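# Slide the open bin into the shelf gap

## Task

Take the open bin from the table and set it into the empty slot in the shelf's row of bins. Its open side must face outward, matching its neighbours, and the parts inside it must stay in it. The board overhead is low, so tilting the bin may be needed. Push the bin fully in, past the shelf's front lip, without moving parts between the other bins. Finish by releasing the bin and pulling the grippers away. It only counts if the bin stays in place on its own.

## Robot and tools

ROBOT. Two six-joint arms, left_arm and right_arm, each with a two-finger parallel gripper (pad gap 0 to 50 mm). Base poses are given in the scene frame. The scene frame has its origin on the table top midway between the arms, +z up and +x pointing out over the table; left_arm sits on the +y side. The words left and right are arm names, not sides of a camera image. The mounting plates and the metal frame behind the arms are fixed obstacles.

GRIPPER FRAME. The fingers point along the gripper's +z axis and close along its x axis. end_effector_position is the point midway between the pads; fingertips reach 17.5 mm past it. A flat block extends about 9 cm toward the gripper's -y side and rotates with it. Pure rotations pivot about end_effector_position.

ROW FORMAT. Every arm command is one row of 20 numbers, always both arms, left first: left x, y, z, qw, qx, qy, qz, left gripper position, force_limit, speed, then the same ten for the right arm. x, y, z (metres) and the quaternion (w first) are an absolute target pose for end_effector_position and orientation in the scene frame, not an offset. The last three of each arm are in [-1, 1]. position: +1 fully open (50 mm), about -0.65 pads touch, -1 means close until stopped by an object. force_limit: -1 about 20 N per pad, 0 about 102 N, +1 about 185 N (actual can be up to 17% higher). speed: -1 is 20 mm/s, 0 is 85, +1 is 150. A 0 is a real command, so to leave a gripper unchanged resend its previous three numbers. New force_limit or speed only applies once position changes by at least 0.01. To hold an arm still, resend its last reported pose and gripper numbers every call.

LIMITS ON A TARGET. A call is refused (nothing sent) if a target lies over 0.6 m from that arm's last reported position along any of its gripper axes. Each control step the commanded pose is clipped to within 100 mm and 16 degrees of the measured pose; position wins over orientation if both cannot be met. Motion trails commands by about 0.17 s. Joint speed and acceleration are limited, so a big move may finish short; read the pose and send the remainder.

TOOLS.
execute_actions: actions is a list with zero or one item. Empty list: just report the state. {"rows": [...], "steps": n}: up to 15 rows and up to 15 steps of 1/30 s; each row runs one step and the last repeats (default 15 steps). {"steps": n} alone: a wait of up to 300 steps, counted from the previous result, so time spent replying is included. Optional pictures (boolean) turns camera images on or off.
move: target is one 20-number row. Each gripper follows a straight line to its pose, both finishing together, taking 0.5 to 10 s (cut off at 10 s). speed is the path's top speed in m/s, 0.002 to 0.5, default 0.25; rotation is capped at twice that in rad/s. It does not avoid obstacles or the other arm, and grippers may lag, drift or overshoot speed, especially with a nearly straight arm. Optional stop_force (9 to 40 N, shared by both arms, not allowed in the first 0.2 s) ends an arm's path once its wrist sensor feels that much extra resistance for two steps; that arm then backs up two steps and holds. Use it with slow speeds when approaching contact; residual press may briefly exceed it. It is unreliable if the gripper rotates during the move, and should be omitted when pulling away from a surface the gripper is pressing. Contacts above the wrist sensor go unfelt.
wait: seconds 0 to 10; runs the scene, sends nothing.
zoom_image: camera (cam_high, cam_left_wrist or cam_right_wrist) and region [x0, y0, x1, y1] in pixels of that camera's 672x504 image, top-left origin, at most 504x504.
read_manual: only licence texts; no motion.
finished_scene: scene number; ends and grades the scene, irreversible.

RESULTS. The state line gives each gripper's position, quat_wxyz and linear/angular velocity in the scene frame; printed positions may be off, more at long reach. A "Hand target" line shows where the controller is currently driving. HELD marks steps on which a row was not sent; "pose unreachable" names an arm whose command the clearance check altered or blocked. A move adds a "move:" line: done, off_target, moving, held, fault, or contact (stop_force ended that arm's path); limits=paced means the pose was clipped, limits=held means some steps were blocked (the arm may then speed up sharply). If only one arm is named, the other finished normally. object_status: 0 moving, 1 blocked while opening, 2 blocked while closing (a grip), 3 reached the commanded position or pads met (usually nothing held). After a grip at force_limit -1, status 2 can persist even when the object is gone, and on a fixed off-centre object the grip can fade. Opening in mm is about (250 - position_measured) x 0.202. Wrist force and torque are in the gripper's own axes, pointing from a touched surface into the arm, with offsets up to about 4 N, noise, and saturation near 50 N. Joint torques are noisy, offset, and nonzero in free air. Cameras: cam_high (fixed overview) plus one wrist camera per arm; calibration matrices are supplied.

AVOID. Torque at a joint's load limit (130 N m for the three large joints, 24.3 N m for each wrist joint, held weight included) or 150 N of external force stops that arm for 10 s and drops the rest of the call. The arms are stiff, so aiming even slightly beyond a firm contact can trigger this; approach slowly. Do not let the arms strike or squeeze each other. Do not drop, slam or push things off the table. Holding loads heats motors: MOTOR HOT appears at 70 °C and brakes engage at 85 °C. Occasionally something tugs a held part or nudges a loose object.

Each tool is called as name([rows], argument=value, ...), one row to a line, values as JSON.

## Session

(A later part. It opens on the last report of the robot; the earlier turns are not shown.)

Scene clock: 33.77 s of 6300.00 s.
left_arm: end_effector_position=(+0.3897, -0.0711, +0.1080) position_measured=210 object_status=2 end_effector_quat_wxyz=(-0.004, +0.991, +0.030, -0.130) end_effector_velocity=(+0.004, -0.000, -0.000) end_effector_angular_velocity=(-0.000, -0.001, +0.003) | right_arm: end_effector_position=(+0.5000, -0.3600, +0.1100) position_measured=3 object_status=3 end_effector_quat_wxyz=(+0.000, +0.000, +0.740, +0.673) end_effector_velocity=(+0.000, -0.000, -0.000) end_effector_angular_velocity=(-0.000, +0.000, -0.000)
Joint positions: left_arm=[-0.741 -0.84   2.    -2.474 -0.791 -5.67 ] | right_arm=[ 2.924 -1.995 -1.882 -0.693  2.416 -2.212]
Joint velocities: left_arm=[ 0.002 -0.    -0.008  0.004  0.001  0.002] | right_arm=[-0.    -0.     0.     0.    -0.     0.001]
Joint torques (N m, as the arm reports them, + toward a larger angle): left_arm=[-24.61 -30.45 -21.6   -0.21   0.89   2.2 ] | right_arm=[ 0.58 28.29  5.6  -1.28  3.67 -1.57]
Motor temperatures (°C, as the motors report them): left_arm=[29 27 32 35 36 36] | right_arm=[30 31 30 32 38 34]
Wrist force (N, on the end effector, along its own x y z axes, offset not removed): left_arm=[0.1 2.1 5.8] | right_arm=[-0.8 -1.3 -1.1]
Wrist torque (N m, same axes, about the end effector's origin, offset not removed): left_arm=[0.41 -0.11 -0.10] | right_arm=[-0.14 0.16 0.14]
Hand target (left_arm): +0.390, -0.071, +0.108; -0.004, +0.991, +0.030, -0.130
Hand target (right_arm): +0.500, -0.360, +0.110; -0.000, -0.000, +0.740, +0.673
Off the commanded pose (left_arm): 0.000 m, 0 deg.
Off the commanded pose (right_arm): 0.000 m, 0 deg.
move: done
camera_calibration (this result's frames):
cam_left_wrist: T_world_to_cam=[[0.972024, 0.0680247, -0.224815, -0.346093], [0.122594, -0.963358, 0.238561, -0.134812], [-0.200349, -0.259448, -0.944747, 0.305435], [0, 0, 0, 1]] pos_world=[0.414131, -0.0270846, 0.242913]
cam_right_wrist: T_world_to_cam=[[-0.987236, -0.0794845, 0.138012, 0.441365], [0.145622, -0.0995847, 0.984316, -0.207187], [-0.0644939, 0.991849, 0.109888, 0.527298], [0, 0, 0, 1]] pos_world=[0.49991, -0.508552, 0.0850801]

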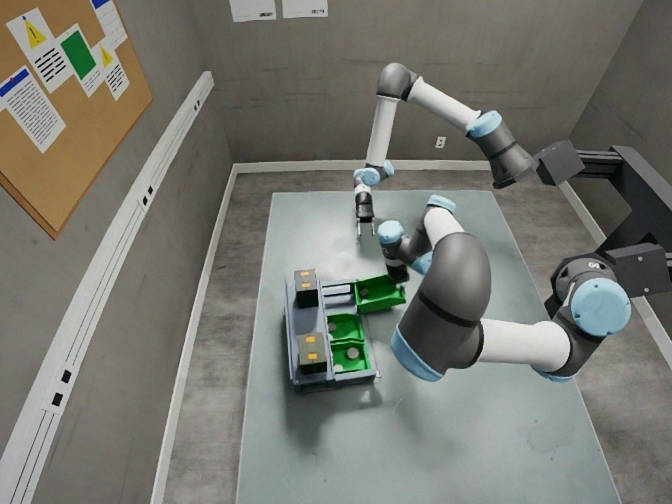

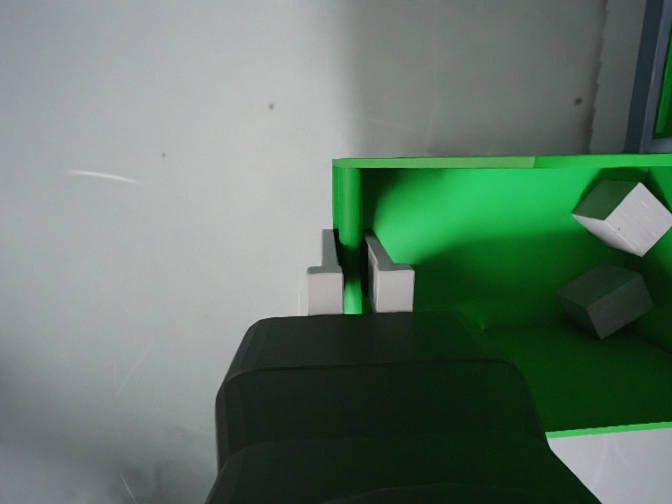

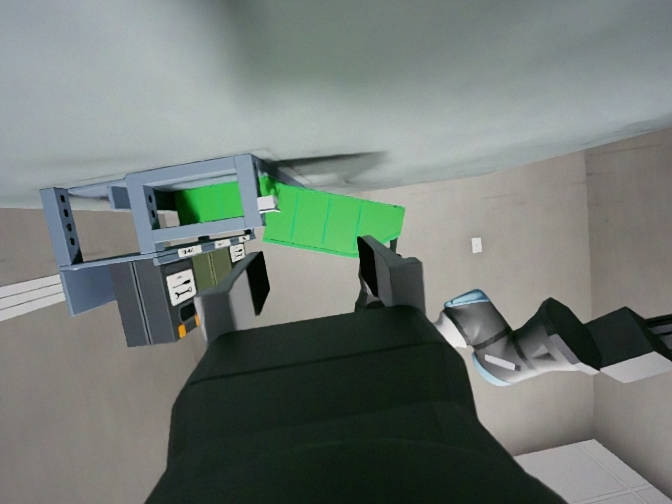

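move(target=[0.44,-0.069,0.080,-0.004,0.991,0.03,-0.13,-1,0.3,0,0.50,-0.36,0.11,0,0,0.74,0.673,1,-0.5,0], speed=0.015, stop_force=9)

move(target=[0.49,-0.066,0.070,-0.005,0.989,0.03,-0.145,-1,0.3,0,0.50,-0.36,0.11,0,0,0.74,0.673,1,-0.5,0], speed=0.01, stop_force=9)

zoom_image(camera="cam_right_wrist", region=[30,100,430,300])

Scene clock: 41.97 s of 6300.00 s.
left_arm: end_effector_position=(+0.4397, -0.0691, +0.0801) position_measured=210 object_status=2 end_effector_quat_wxyz=(-0.004, +0.991, +0.030, -0.130) end_effector_velocity=(+0.003, +0.000, -0.001) end_effector_angular_velocity=(+0.000, -0.001, +0.000) | right_arm: end_effector_position=(+0.5000, -0.3600, +0.1100) position_measured=3 object_status=3 end_effector_quat_wxyz=(+0.000, +0.000, +0.740, +0.673) end_effector_velocity=(+0.001, -0.000, -0.000) end_effector_angular_velocity=(-0.000, -0.000, -0.001)
Joint positions: left_arm=[-0.669 -0.8    1.861 -2.446 -0.775 -5.571] | right_arm=[ 2.924 -1.995 -1.882 -0.693  2.416 -2.212]
Joint velocities: left_arm=[ 0.003  0.002 -0.007  0.002  0.001  0.004] | right_arm=[ 0.    -0.     0.001  0.     0.     0.001]
Joint torques (N m, as the arm reports them, + toward a larger angle): left_arm=[-28.15 -19.98 -21.19  -0.37   0.94   2.04] | right_arm=[ 1.03 28.57  5.48 -1.1   3.6  -1.59]
Motor temperatures (°C, as the motors report them): left_arm=[29 27 32 35 36 36] | right_arm=[30 31 30 32 38 34]
Wrist force (N, on the end effector, along its own x y z axes, offset not removed): left_arm=[0.4 0.8 5.1] | right_arm=[-1.0 -1.6 -0.7]
Wrist torque (N m, same axes, about the end effector's origin, offset not removed): left_arm=[0.16 -0.08 -0.07] | right_arm=[-0.29 0.18 0.07]
Hand target (left_arm): +0.440, -0.069, +0.080; -0.004, +0.991, +0.030, -0.130
Hand target (right_arm): +0.500, -0.360, +0.110; -0.000, -0.000, +0.740, +0.673
Off the commanded pose (left_arm): 0.000 m, 0 deg.
Off the commanded pose (right_arm): 0.000 m, 0 deg.
After step 90, 1.10 s passed at rest.
move: done
camera_calibration (this result's frames):
cam_left_wrist: T_world_to_cam=[[0.97201, 0.0679852, -0.224889, -0.401087], [0.122587, -0.963345, 0.238619, -0.132397], [-0.200424, -0.259508, -0.944715, 0.289623], [0, 0, 0, 1]] pos_world=[0.464138, -0.0251164, 0.215004]
cam_right_wrist: T_world_to_cam=[[-0.987236, -0.0794846, 0.138012, 0.441365], [0.145622, -0.0995847, 0.984316, -0.207187], [-0.064494, 0.991849, 0.109888, 0.527298], [0, 0, 0, 1]] pos_world=[0.49991, -0.508551, 0.0850801]

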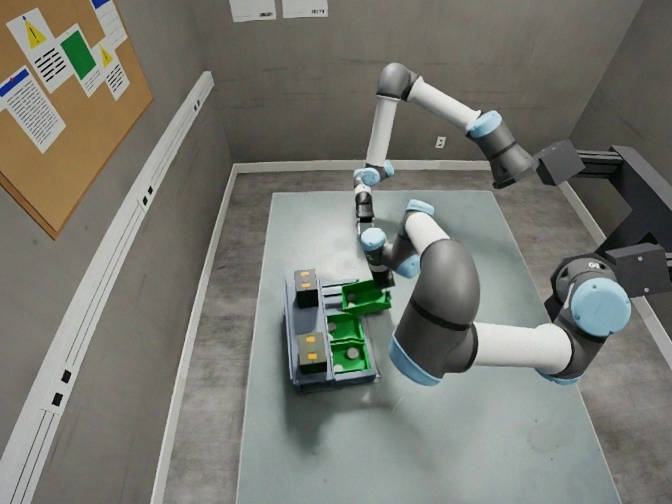

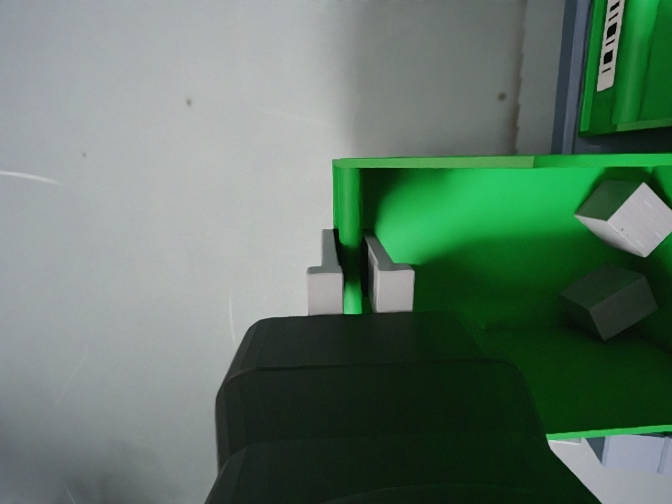

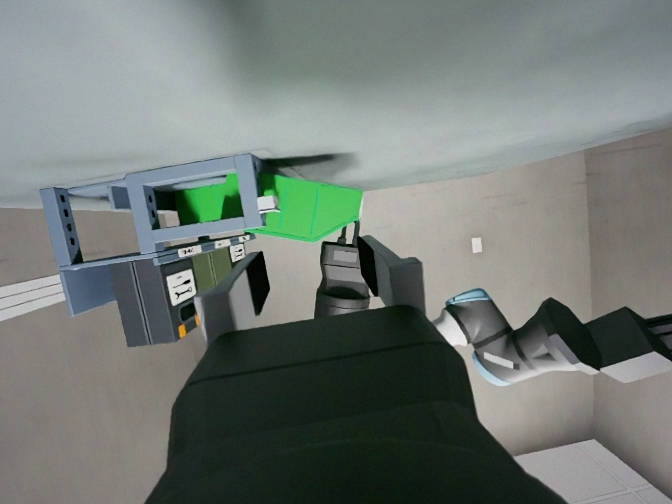

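Scene clock: 47.33 s of 6300.00 s.
left_arm: end_effector_position=(+0.4896, -0.0661, +0.0700) position_measured=210 object_status=2 end_effector_quat_wxyz=(-0.005, +0.989, +0.030, -0.145) end_effector_velocity=(+0.002, +0.000, -0.001) end_effector_angular_velocity=(+0.000, +0.002, -0.000) | right_arm: end_effector_position=(+0.5000, -0.3600, +0.1100) position_measured=3 object_status=3 end_effector_quat_wxyz=(-0.000, +0.000, +0.740, +0.673) end_effector_velocity=(+0.000, -0.000, +0.000) end_effector_angular_velocity=(-0.000, -0.000, -0.001)
Joint positions: left_arm=[-0.624 -0.782  1.704 -2.32  -0.787 -5.53 ] | right_arm=[ 2.924 -1.995 -1.882 -0.693  2.416 -2.212]
Joint velocities: left_arm=[ 0.002  0.001 -0.008  0.007 -0.001  0.002] | right_arm=[-0.     0.     0.     0.    -0.     0.001]
Joint torques (N m, as the arm reports them, + toward a larger angle): left_arm=[-26.98 -20.87 -23.53  -0.17  -1.86   1.78] | right_arm=[ 0.64 28.52  4.82 -1.06  3.61 -1.59]
Motor temperatures (°C, as the motors report them): left_arm=[29 27 32 35 36 36] | right_arm=[30 31 30 32 38 34]
Wrist force (N, on the end effector, along its own x y z axes, offset not removed): left_arm=[-1.7 1.1 1.5] | right_arm=[-1.3 -2.1 -0.7]
Wrist torque (N m, same axes, about the end effector's origin, offset not removed): left_arm=[0.12 0.50 -0.06] | right_arm=[-0.36 0.26 0.09]
Hand target (left_arm): +0.490, -0.066, +0.070; -0.005, +0.989, +0.030, -0.145
Hand target (right_arm): +0.500, -0.360, +0.110; -0.000, -0.000, +0.740, +0.673
Off the commanded pose (left_arm): 0.000 m, 0 deg.
Off the commanded pose (right_arm): 0.000 m, 0 deg.
move: done
camera_calibration (this result's frames):
cam_left_wrist: T_world_to_cam=[[0.964818, 0.0682505, -0.253906, -0.446548], [0.129676, -0.963615, 0.233733, -0.13635], [-0.228715, -0.258435, -0.938563, 0.304377], [0, 0, 0, 1]] pos_world=[0.518135, -0.0222498, 0.204165]
cam_right_wrist: T_world_to_cam=[[-0.987236, -0.0794846, 0.138012, 0.441365], [0.145622, -0.0995847, 0.984316, -0.207187], [-0.064494, 0.991849, 0.109888, 0.527298], [0, 0, 0, 1]] pos_world=[0.49991, -0.508551, 0.0850801]

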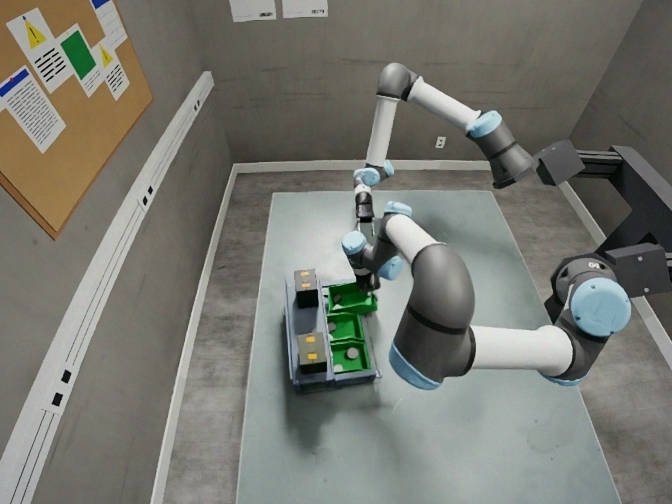

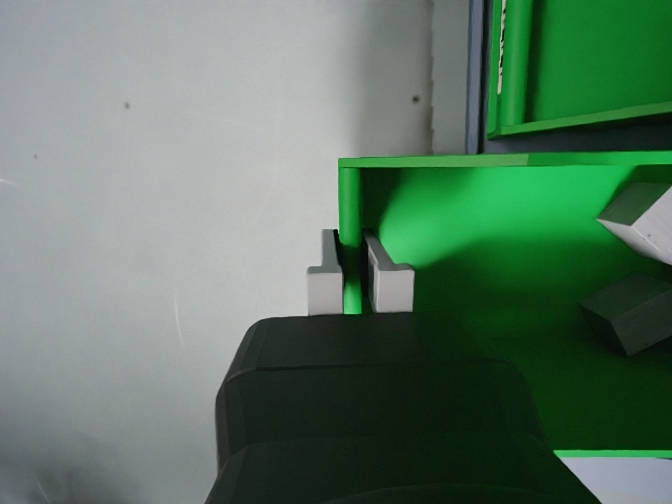

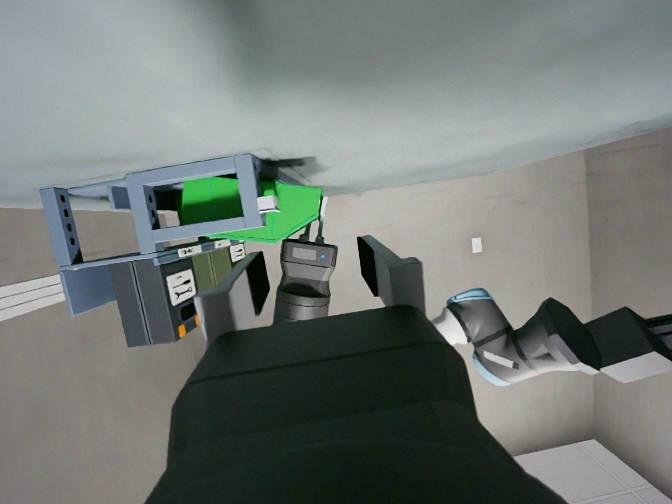

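Region (30, 100, 430, 300) of cam_right_wrist's 672x504 image, scaled by 1.260, with more detail than that image has.

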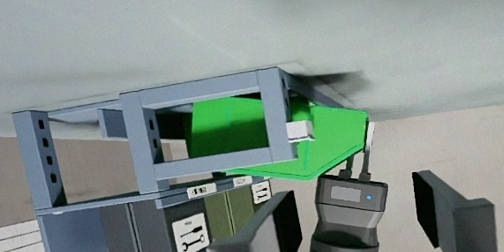

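move(target=[0.55,-0.058,0.073,-0.006,0.989,0.04,-0.145,-1,0.3,0,0.50,-0.36,0.11,0,0,0.74,0.673,1,-0.5,0], speed=0.01, stop_force=9)

move(target=[0.60,-0.053,0.070,-0.006,0.989,0.04,-0.145,-1,0.3,0,0.50,-0.36,0.11,0,0,0.74,0.673,1,-0.5,0], speed=0.008, stop_force=9)

Scene clock: 56.93 s of 6300.00 s.
left_arm: end_effector_position=(+0.5496, -0.0581, +0.0729) position_measured=210 object_status=2 end_effector_quat_wxyz=(-0.006, +0.989, +0.040, -0.145) end_effector_velocity=(+0.003, +0.000, +0.000) end_effector_angular_velocity=(+0.000, +0.000, +0.001) | right_arm: end_effector_position=(+0.5000, -0.3600, +0.1100) position_measured=3 object_status=3 end_effector_quat_wxyz=(+0.000, +0.000, +0.740, +0.673) end_effector_velocity=(-0.001, +0.000, -0.000) end_effector_angular_velocity=(+0.001, +0.003, +0.001)
Joint positions: left_arm=[-0.597 -0.774  1.545 -2.196 -0.784 -5.513] | right_arm=[ 2.924 -1.995 -1.882 -0.693  2.416 -2.212]
Joint velocities: left_arm=[ 0.001  0.001 -0.008  0.006  0.     0.001] | right_arm=[-0.    -0.    -0.001 -0.001 -0.     0.001]
Joint torques (N m, as the arm reports them, + toward a larger angle): left_arm=[-29.43 -24.08 -23.08  -0.13   1.01   1.85] | right_arm=[ 0.77 28.76  4.67 -0.78  3.67 -1.53]
Motor temperatures (°C, as the motors report them): left_arm=[29 27 32 35 36 36] | right_arm=[30 31 30 32 38 34]
Wrist force (N, on the end effector, along its own x y z axes, offset not removed): left_arm=[-1.9 -0.2 1.8] | right_arm=[-1.5 -1.2 -1.0]
Wrist torque (N m, same axes, about the end effector's origin, offset not removed): left_arm=[-0.14 0.39 0.04] | right_arm=[-0.12 0.23 0.05]
Hand target (left_arm): +0.550, -0.058, +0.073; -0.006, +0.989, +0.040, -0.145
Hand target (right_arm): +0.500, -0.360, +0.110; -0.000, -0.000, +0.740, +0.673
Off the commanded pose (left_arm): 0.000 m, 0 deg.
Off the commanded pose (right_arm): 0.000 m, 0 deg.
After step 90, 0.30 s passed at rest.
move: done
camera_calibration (this result's frames):
cam_left_wrist: T_world_to_cam=[[0.963269, 0.0881526, -0.253659, -0.502283], [0.148339, -0.962063, 0.228977, -0.146953], [-0.223851, -0.258194, -0.939801, 0.3203], [0, 0, 0, 1]] pos_world=[0.577332, -0.0144011, 0.207259]
cam_right_wrist: T_world_to_cam=[[-0.987236, -0.0794845, 0.138012, 0.441365], [0.145622, -0.0995847, 0.984316, -0.207187], [-0.0644939, 0.991849, 0.109888, 0.527298], [0, 0, 0, 1]] pos_world=[0.49991, -0.508552, 0.0850801]

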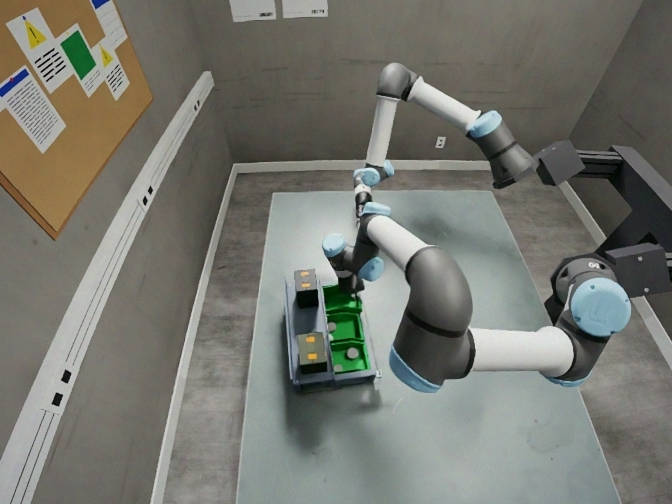

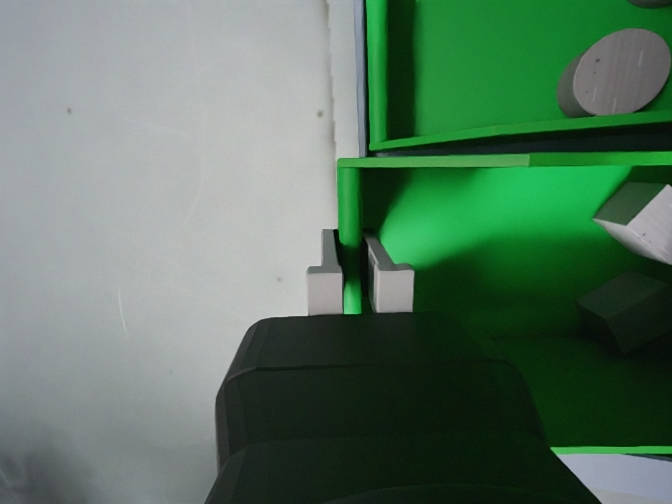

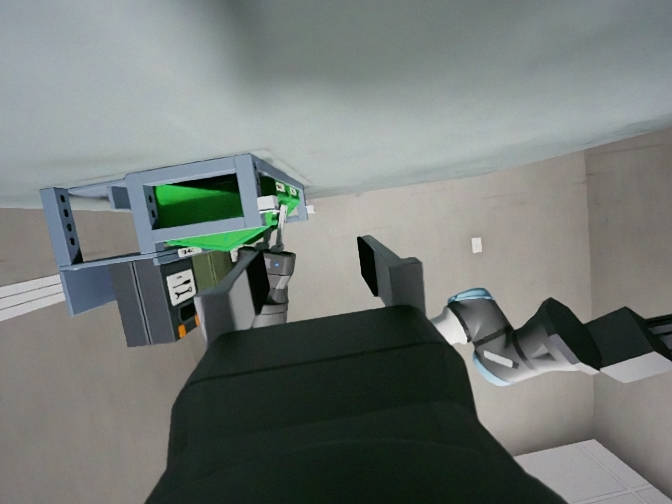

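Scene clock: 60.40 s of 6300.00 s.
left_arm: end_effector_position=(+0.5740, -0.0557, +0.0713) position_measured=210 object_status=2 end_effector_quat_wxyz=(-0.006, +0.989, +0.040, -0.145) end_effector_velocity=(-0.002, +0.000, +0.000) end_effector_angular_velocity=(-0.000, -0.001, +0.001) | right_arm: end_effector_position=(+0.5000, -0.3600, +0.1100) position_measured=3 object_status=3 end_effector_quat_wxyz=(-0.000, +0.000, +0.740, +0.673) end_effector_velocity=(-0.000, -0.000, -0.000) end_effector_angular_velocity=(-0.000, +0.001, -0.000)
Joint positions: left_arm=[-0.585 -0.759  1.471 -2.149 -0.782 -5.496] | right_arm=[ 2.924 -1.995 -1.882 -0.693  2.416 -2.212]
Joint velocities: left_arm=[-0.    -0.002  0.007 -0.006  0.001 -0.   ] | right_arm=[-0.    -0.    -0.001  0.    -0.     0.001]
Joint torques (N m, as the arm reports them, + toward a larger angle): left_arm=[-48.22 -50.83  -4.62  -4.53   3.41  -0.43] | right_arm=[ 1.16 28.75  4.77 -0.68  3.65 -1.55]
Motor temperatures (°C, as the motors report them): left_arm=[29 27 32 35 36 36] | right_arm=[30 31 30 32 38 34]
Wrist force (N, on the end effector, along its own x y z axes, offset not removed): left_arm=[-16.3 6.1 3.5] | right_arm=[-0.8 -1.5 -1.5]
Wrist torque (N m, same axes, about the end effector's origin, offset not removed): left_arm=[0.11 0.62 0.09] | right_arm=[-0.26 0.18 0.03]
Hand target (left_arm): +0.574, -0.056, +0.071; -0.006, +0.989, +0.040, -0.145
Hand target (right_arm): +0.500, -0.360, +0.110; -0.000, -0.000, +0.740, +0.673
Off the commanded pose (left_arm): 0.026 m, 0 deg.
Off the commanded pose (right_arm): 0.000 m, 0 deg.
move: contact (left_arm)
camera_calibration (this result's frames):
cam_left_wrist: T_world_to_cam=[[0.963234, 0.0880603, -0.253822, -0.526288], [0.14829, -0.962073, 0.228969, -0.14782], [-0.224032, -0.25819, -0.939759, 0.32498], [0, 0, 0, 1]] pos_world=[0.601665, -0.0119617, 0.205666]
cam_right_wrist: T_world_to_cam=[[-0.987236, -0.0794847, 0.138013, 0.441365], [0.145622, -0.0995847, 0.984316, -0.207188], [-0.064494, 0.991849, 0.109888, 0.527298], [0, 0, 0, 1]] pos_world=[0.49991, -0.508552, 0.0850801]

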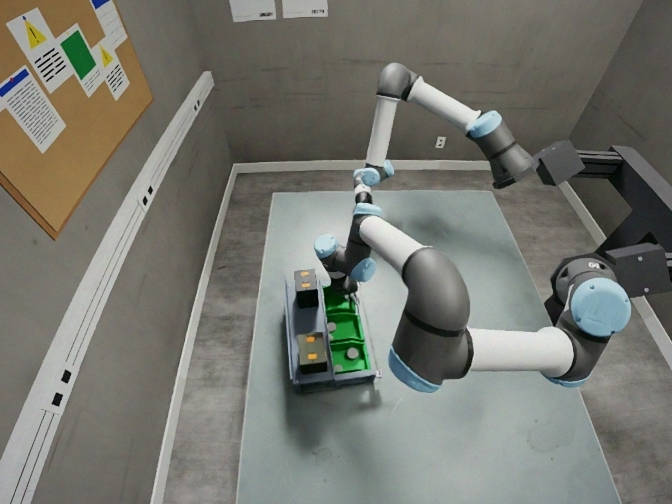

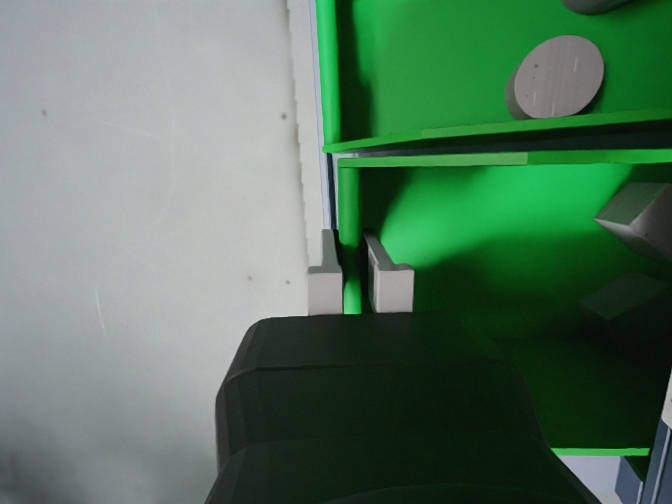

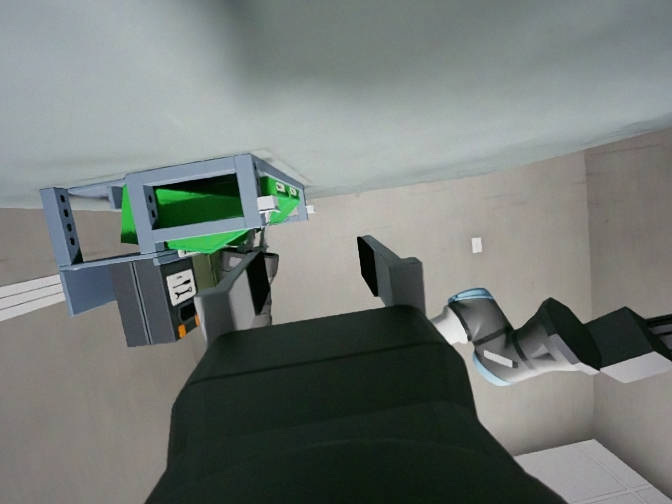

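Hit the back stop; front is past the lip. Release.

move(target=[0.573,-0.056,0.0715,-0.006,0.989,0.04,-0.145,-0.2,0.3,-0.5,0.50,-0.36,0.11,0,0,0.74,0.673,1,-0.5,0])

move(target=[0.555,-0.056,0.13,-0.006,0.989,0.04,-0.145,-0.2,0.3,-0.5,0.50,-0.36,0.11,0,0,0.74,0.673,1,-0.5,0], speed=0.04)

zoom_image(camera="cam_right_wrist", region=[30,100,430,300])

Scene clock: 63.60 s of 6300.00 s.
left_arm: end_effector_position=(+0.5731, -0.0560, +0.0715) position_measured=182 object_status=3 end_effector_quat_wxyz=(-0.006, +0.989, +0.040, -0.145) end_effector_velocity=(-0.001, -0.000, -0.000) end_effector_angular_velocity=(+0.000, +0.000, -0.001) | right_arm: end_effector_position=(+0.5000, -0.3600, +0.1100) position_measured=3 object_status=3 end_effector_quat_wxyz=(-0.000, +0.000, +0.740, +0.673) end_effector_velocity=(+0.000, -0.000, -0.000) end_effector_angular_velocity=(-0.001, -0.002, -0.001)
Joint positions: left_arm=[-0.586 -0.759  1.474 -2.151 -0.782 -5.497] | right_arm=[ 2.924 -1.995 -1.882 -0.693  2.416 -2.212]
Joint velocities: left_arm=[-0.     0.     0.001 -0.001  0.     0.   ] | right_arm=[-0.    -0.     0.     0.001 -0.    -0.001]
Joint torques (N m, as the arm reports them, + toward a larger angle): left_arm=[-50.99 -31.06   3.39  -2.55   0.77  -1.56] | right_arm=[ 1.51 29.05  3.99 -0.65  3.59 -1.46]
Motor temperatures (°C, as the motors report them): left_arm=[29 27 32 35 36 36] | right_arm=[30 31 30 32 38 34]
Wrist force (N, on the end effector, along its own x y z axes, offset not removed): left_arm=[0.0 -0.2 2.1] | right_arm=[-2.2 -1.4 -0.1]
Wrist torque (N m, same axes, about the end effector's origin, offset not removed): left_arm=[-0.02 0.15 -0.07] | right_arm=[-0.12 0.39 0.10]
Hand target (left_arm): +0.573, -0.056, +0.072; -0.006, +0.989, +0.040, -0.145
Hand target (right_arm): +0.500, -0.360, +0.110; -0.000, -0.000, +0.740, +0.673
Off the commanded pose (left_arm): 0.000 m, 0 deg.
Off the commanded pose (right_arm): 0.000 m, 0 deg.
move: done
camera_calibration (this result's frames):
cam_left_wrist: T_world_to_cam=[[0.963265, 0.0883133, -0.253617, -0.525378], [0.148466, -0.962066, 0.228882, -0.148089], [-0.223783, -0.258127, -0.939836, 0.324752], [0, 0, 0, 1]] pos_world=[0.600738, -0.0122464, 0.205863]
cam_right_wrist: T_world_to_cam=[[-0.987236, -0.0794846, 0.138012, 0.441365], [0.145622, -0.0995849, 0.984316, -0.207188], [-0.064494, 0.991849, 0.109888, 0.527298], [0, 0, 0, 1]] pos_world=[0.49991, -0.508551, 0.0850801]

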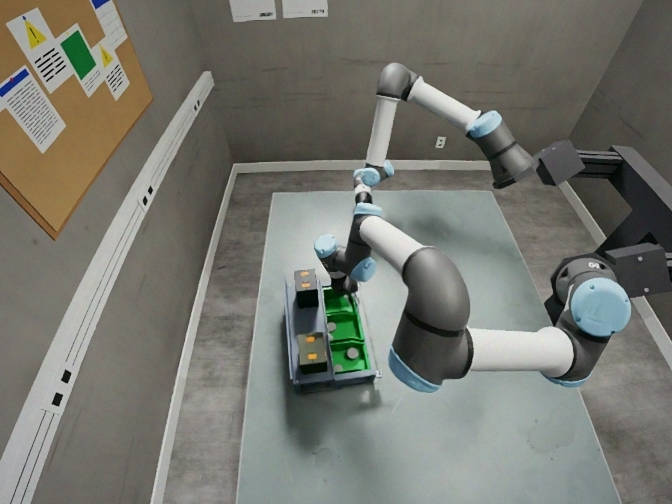

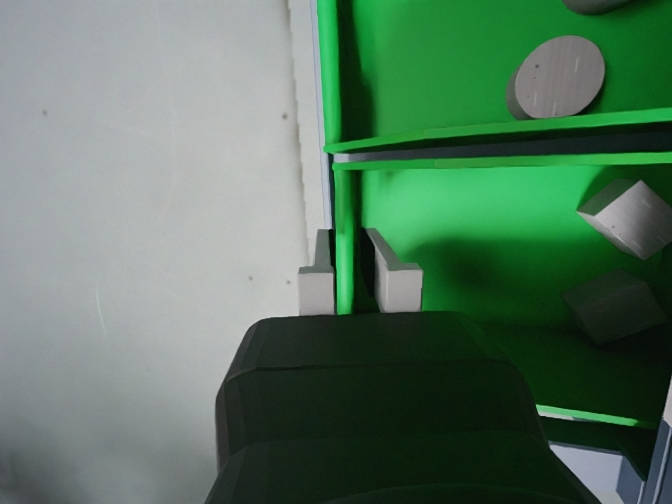

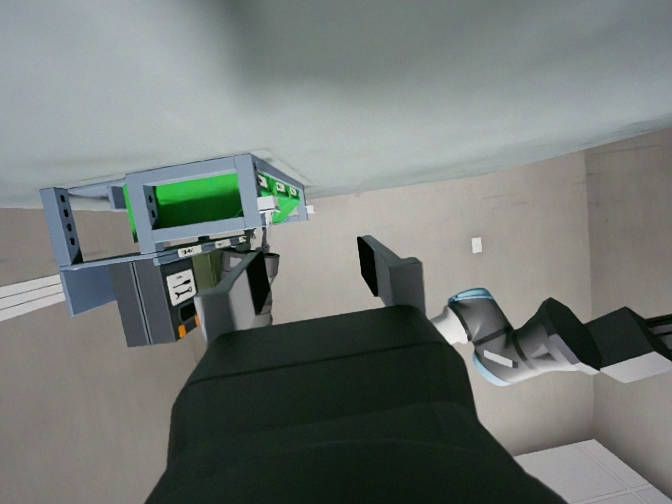

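Scene clock: 65.53 s of 6300.00 s.
left_arm: end_effector_position=(+0.5552, -0.0559, +0.1296) position_measured=182 object_status=3 end_effector_quat_wxyz=(-0.006, +0.989, +0.040, -0.145) end_effector_velocity=(-0.001, +0.000, +0.003) end_effector_angular_velocity=(+0.000, -0.000, +0.000) | right_arm: end_effector_position=(+0.5000, -0.3600, +0.1100) position_measured=3 object_status=3 end_effector_quat_wxyz=(+0.000, +0.000, +0.740, +0.673) end_effector_velocity=(-0.000, -0.000, -0.000) end_effector_angular_velocity=(-0.000, +0.000, +0.000)
Joint positions: left_arm=[-0.662 -0.86   1.57  -2.072 -0.795 -5.602] | right_arm=[ 2.924 -1.995 -1.882 -0.693  2.416 -2.212]
Joint velocities: left_arm=[-0.004 -0.005  0.004  0.005 -0.001 -0.006] | right_arm=[-0. -0. -0.  0. -0. -0.]
Joint torques (N m, as the arm reports them, + toward a larger angle): left_arm=[-48.97 -39.06   1.44   0.36  -1.86  -1.58] | right_arm=[ 1.23 29.38  4.03 -0.62  3.62 -1.49]
Motor temperatures (°C, as the motors report them): left_arm=[29 27 32 35 36 36] | right_arm=[30 31 30 32 38 34]
Wrist force (N, on the end effector, along its own x y z axes, offset not removed): left_arm=[-0.2 1.8 2.3] | right_arm=[-0.1 -0.6 -0.2]
Wrist torque (N m, same axes, about the end effector's origin, offset not removed): left_arm=[0.32 0.20 -0.18] | right_arm=[-0.04 0.10 0.02]
Hand target (left_arm): +0.555, -0.056, +0.130; -0.006, +0.989, +0.040, -0.145
Hand target (right_arm): +0.500, -0.360, +0.110; -0.000, -0.000, +0.740, +0.673
Off the commanded pose (left_arm): 0.000 m, 0 deg.
Off the commanded pose (right_arm): 0.000 m, 0 deg.
move: done
camera_calibration (this result's frames):
cam_left_wrist: T_world_to_cam=[[0.963295, 0.0882896, -0.253511, -0.49345], [0.148365, -0.962129, 0.228683, -0.158637], [-0.22372, -0.257901, -0.939913, 0.375336], [0, 0, 0, 1]] pos_world=[0.582844, -0.0122629, 0.263966]
cam_right_wrist: T_world_to_cam=[[-0.987236, -0.0794845, 0.138012, 0.441365], [0.145622, -0.0995847, 0.984316, -0.207187], [-0.0644939, 0.991849, 0.109888, 0.527298], [0, 0, 0, 1]] pos_world=[0.49991, -0.508552, 0.0850801]

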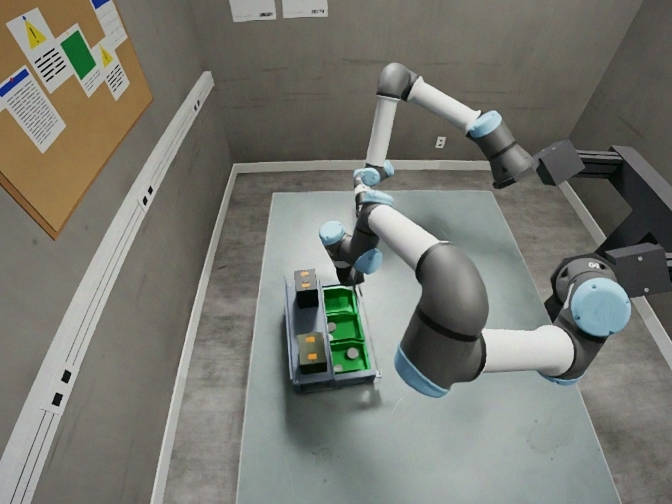

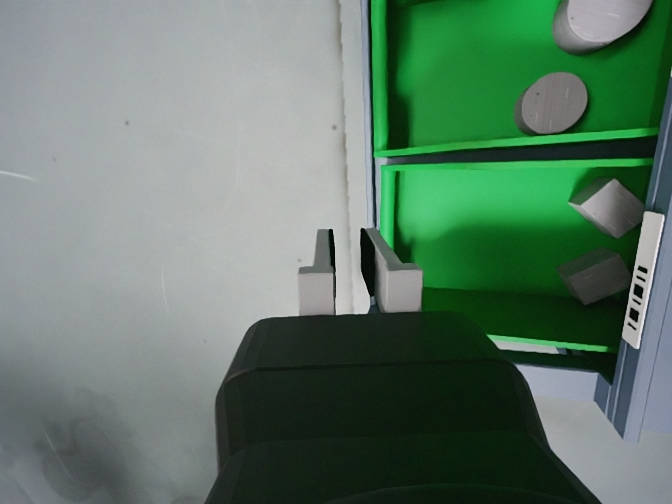

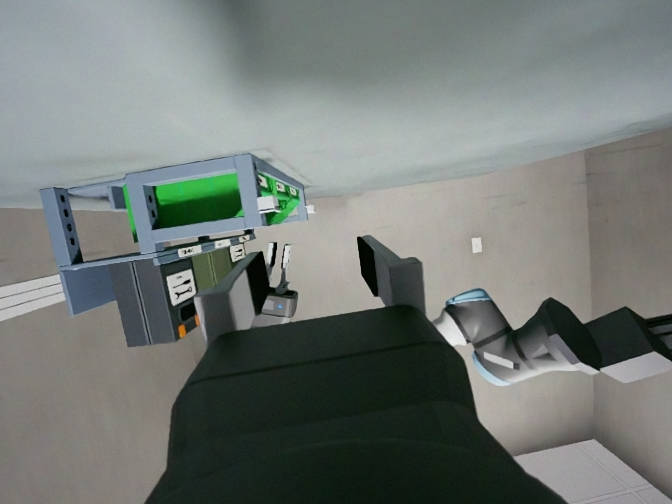

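Region (30, 100, 430, 300) of cam_right_wrist's 672x504 image, scaled by 1.260, with more detail than that image has.

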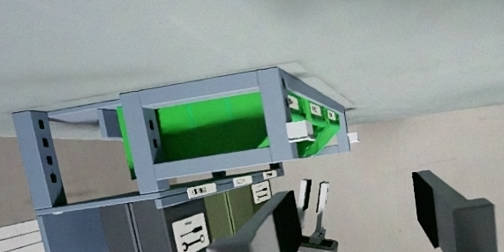

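move(target=[0.42,0.0,0.25,0,1,0,0,1,0,0,0.47,-0.42,0.15,0,0,0.74,0.673,1,-0.5,0])

finished_scene(scene=2)

Scene clock: 68.27 s of 6300.00 s.
left_arm: end_effector_position=(+0.4204, +0.0001, +0.2497) position_measured=3 object_status=3 end_effector_quat_wxyz=(-0.000, +1.000, -0.000, +0.000) end_effector_velocity=(-0.002, +0.001, +0.002) end_effector_angular_velocity=(+0.000, -0.002, -0.001) | right_arm: end_effector_position=(+0.4701, -0.4201, +0.1499) position_measured=3 object_status=3 end_effector_quat_wxyz=(-0.000, +0.000, +0.740, +0.673) end_effector_velocity=(+0.000, -0.001, +0.000) end_effector_angular_velocity=(-0.000, -0.002, -0.000)
Joint positions: left_arm=[-0.98  -1.246  2.26  -2.281 -0.637 -5.798] | right_arm=[ 2.845 -1.837 -1.945 -0.878  2.424 -2.332]
Joint velocities: left_arm=[-0.006 -0.006  0.005  0.007  0.    -0.007] | right_arm=[-0.001  0.001  0.    -0.001  0.    -0.002]
Joint torques (N m, as the arm reports them, + toward a larger angle): left_arm=[-37.69 -20.9   -1.53  -0.43   1.26  -1.44] | right_arm=[-4.64 50.95 -6.71 -2.04  3.61 -1.97]
Motor temperatures (°C, as the motors report them): left_arm=[29 27 32 35 36 36] | right_arm=[30 31 30 32 38 34]
Wrist force (N, on the end effector, along its own x y z axes, offset not removed): left_arm=[-0.8 -0.9 2.7] | right_arm=[-1.0 -1.5 0.1]
Wrist torque (N m, same axes, about the end effector's origin, offset not removed): left_arm=[-0.04 0.37 -0.06] | right_arm=[-0.23 0.16 -0.02]
Hand target (left_arm): +0.420, +0.000, +0.250; -0.000, +1.000, -0.000, +0.000
Hand target (right_arm): +0.470, -0.420, +0.150; -0.000, -0.000, +0.740, +0.673
Off the commanded pose (left_arm): 0.001 m, 0 deg.
Off the commanded pose (right_arm): 0.000 m, 0 deg.
move: done
camera_calibration (this result's frames):
cam_left_wrist: T_world_to_cam=[[0.999399, 0.00751113, 0.0338503, -0.425081], [-0.00159193, -0.965286, 0.26119, -0.0572689], [0.034637, -0.261087, -0.964694, 0.370078], [0, 0, 0, 1]] pos_world=[0.411916, 0.0445344, 0.386359]
cam_right_wrist: T_world_to_cam=[[-0.987235, -0.0794919, 0.138014, 0.40151], [0.145629, -0.0996602, 0.984307, -0.248145], [-0.06449, 0.991841, 0.109964, 0.580529], [0, 0, 0, 1]] pos_world=[0.46996, -0.568606, 0.125]

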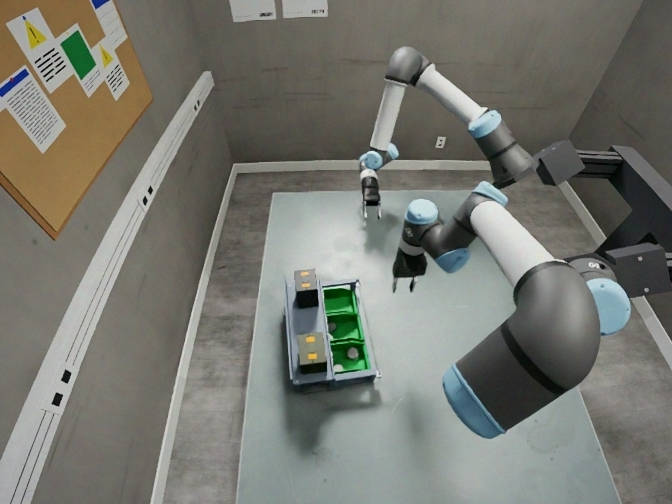

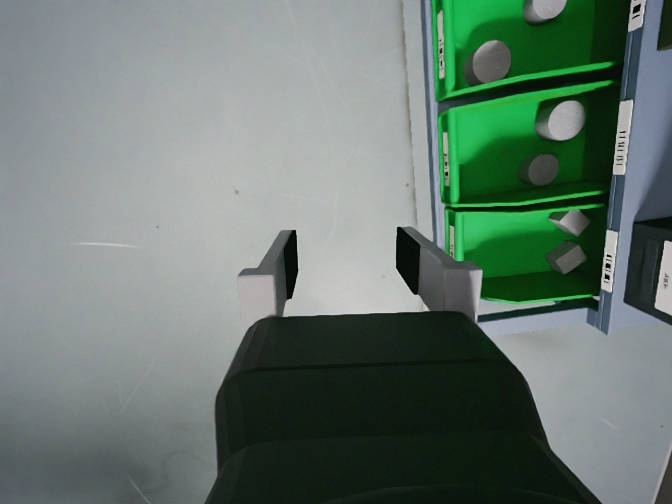

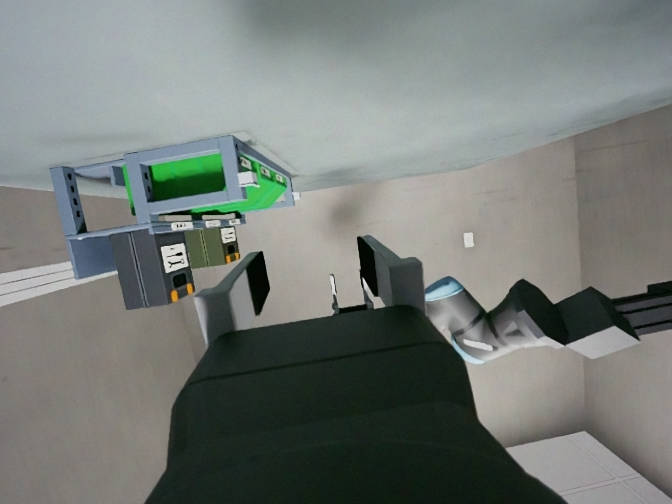

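The scene is finished: the task was done.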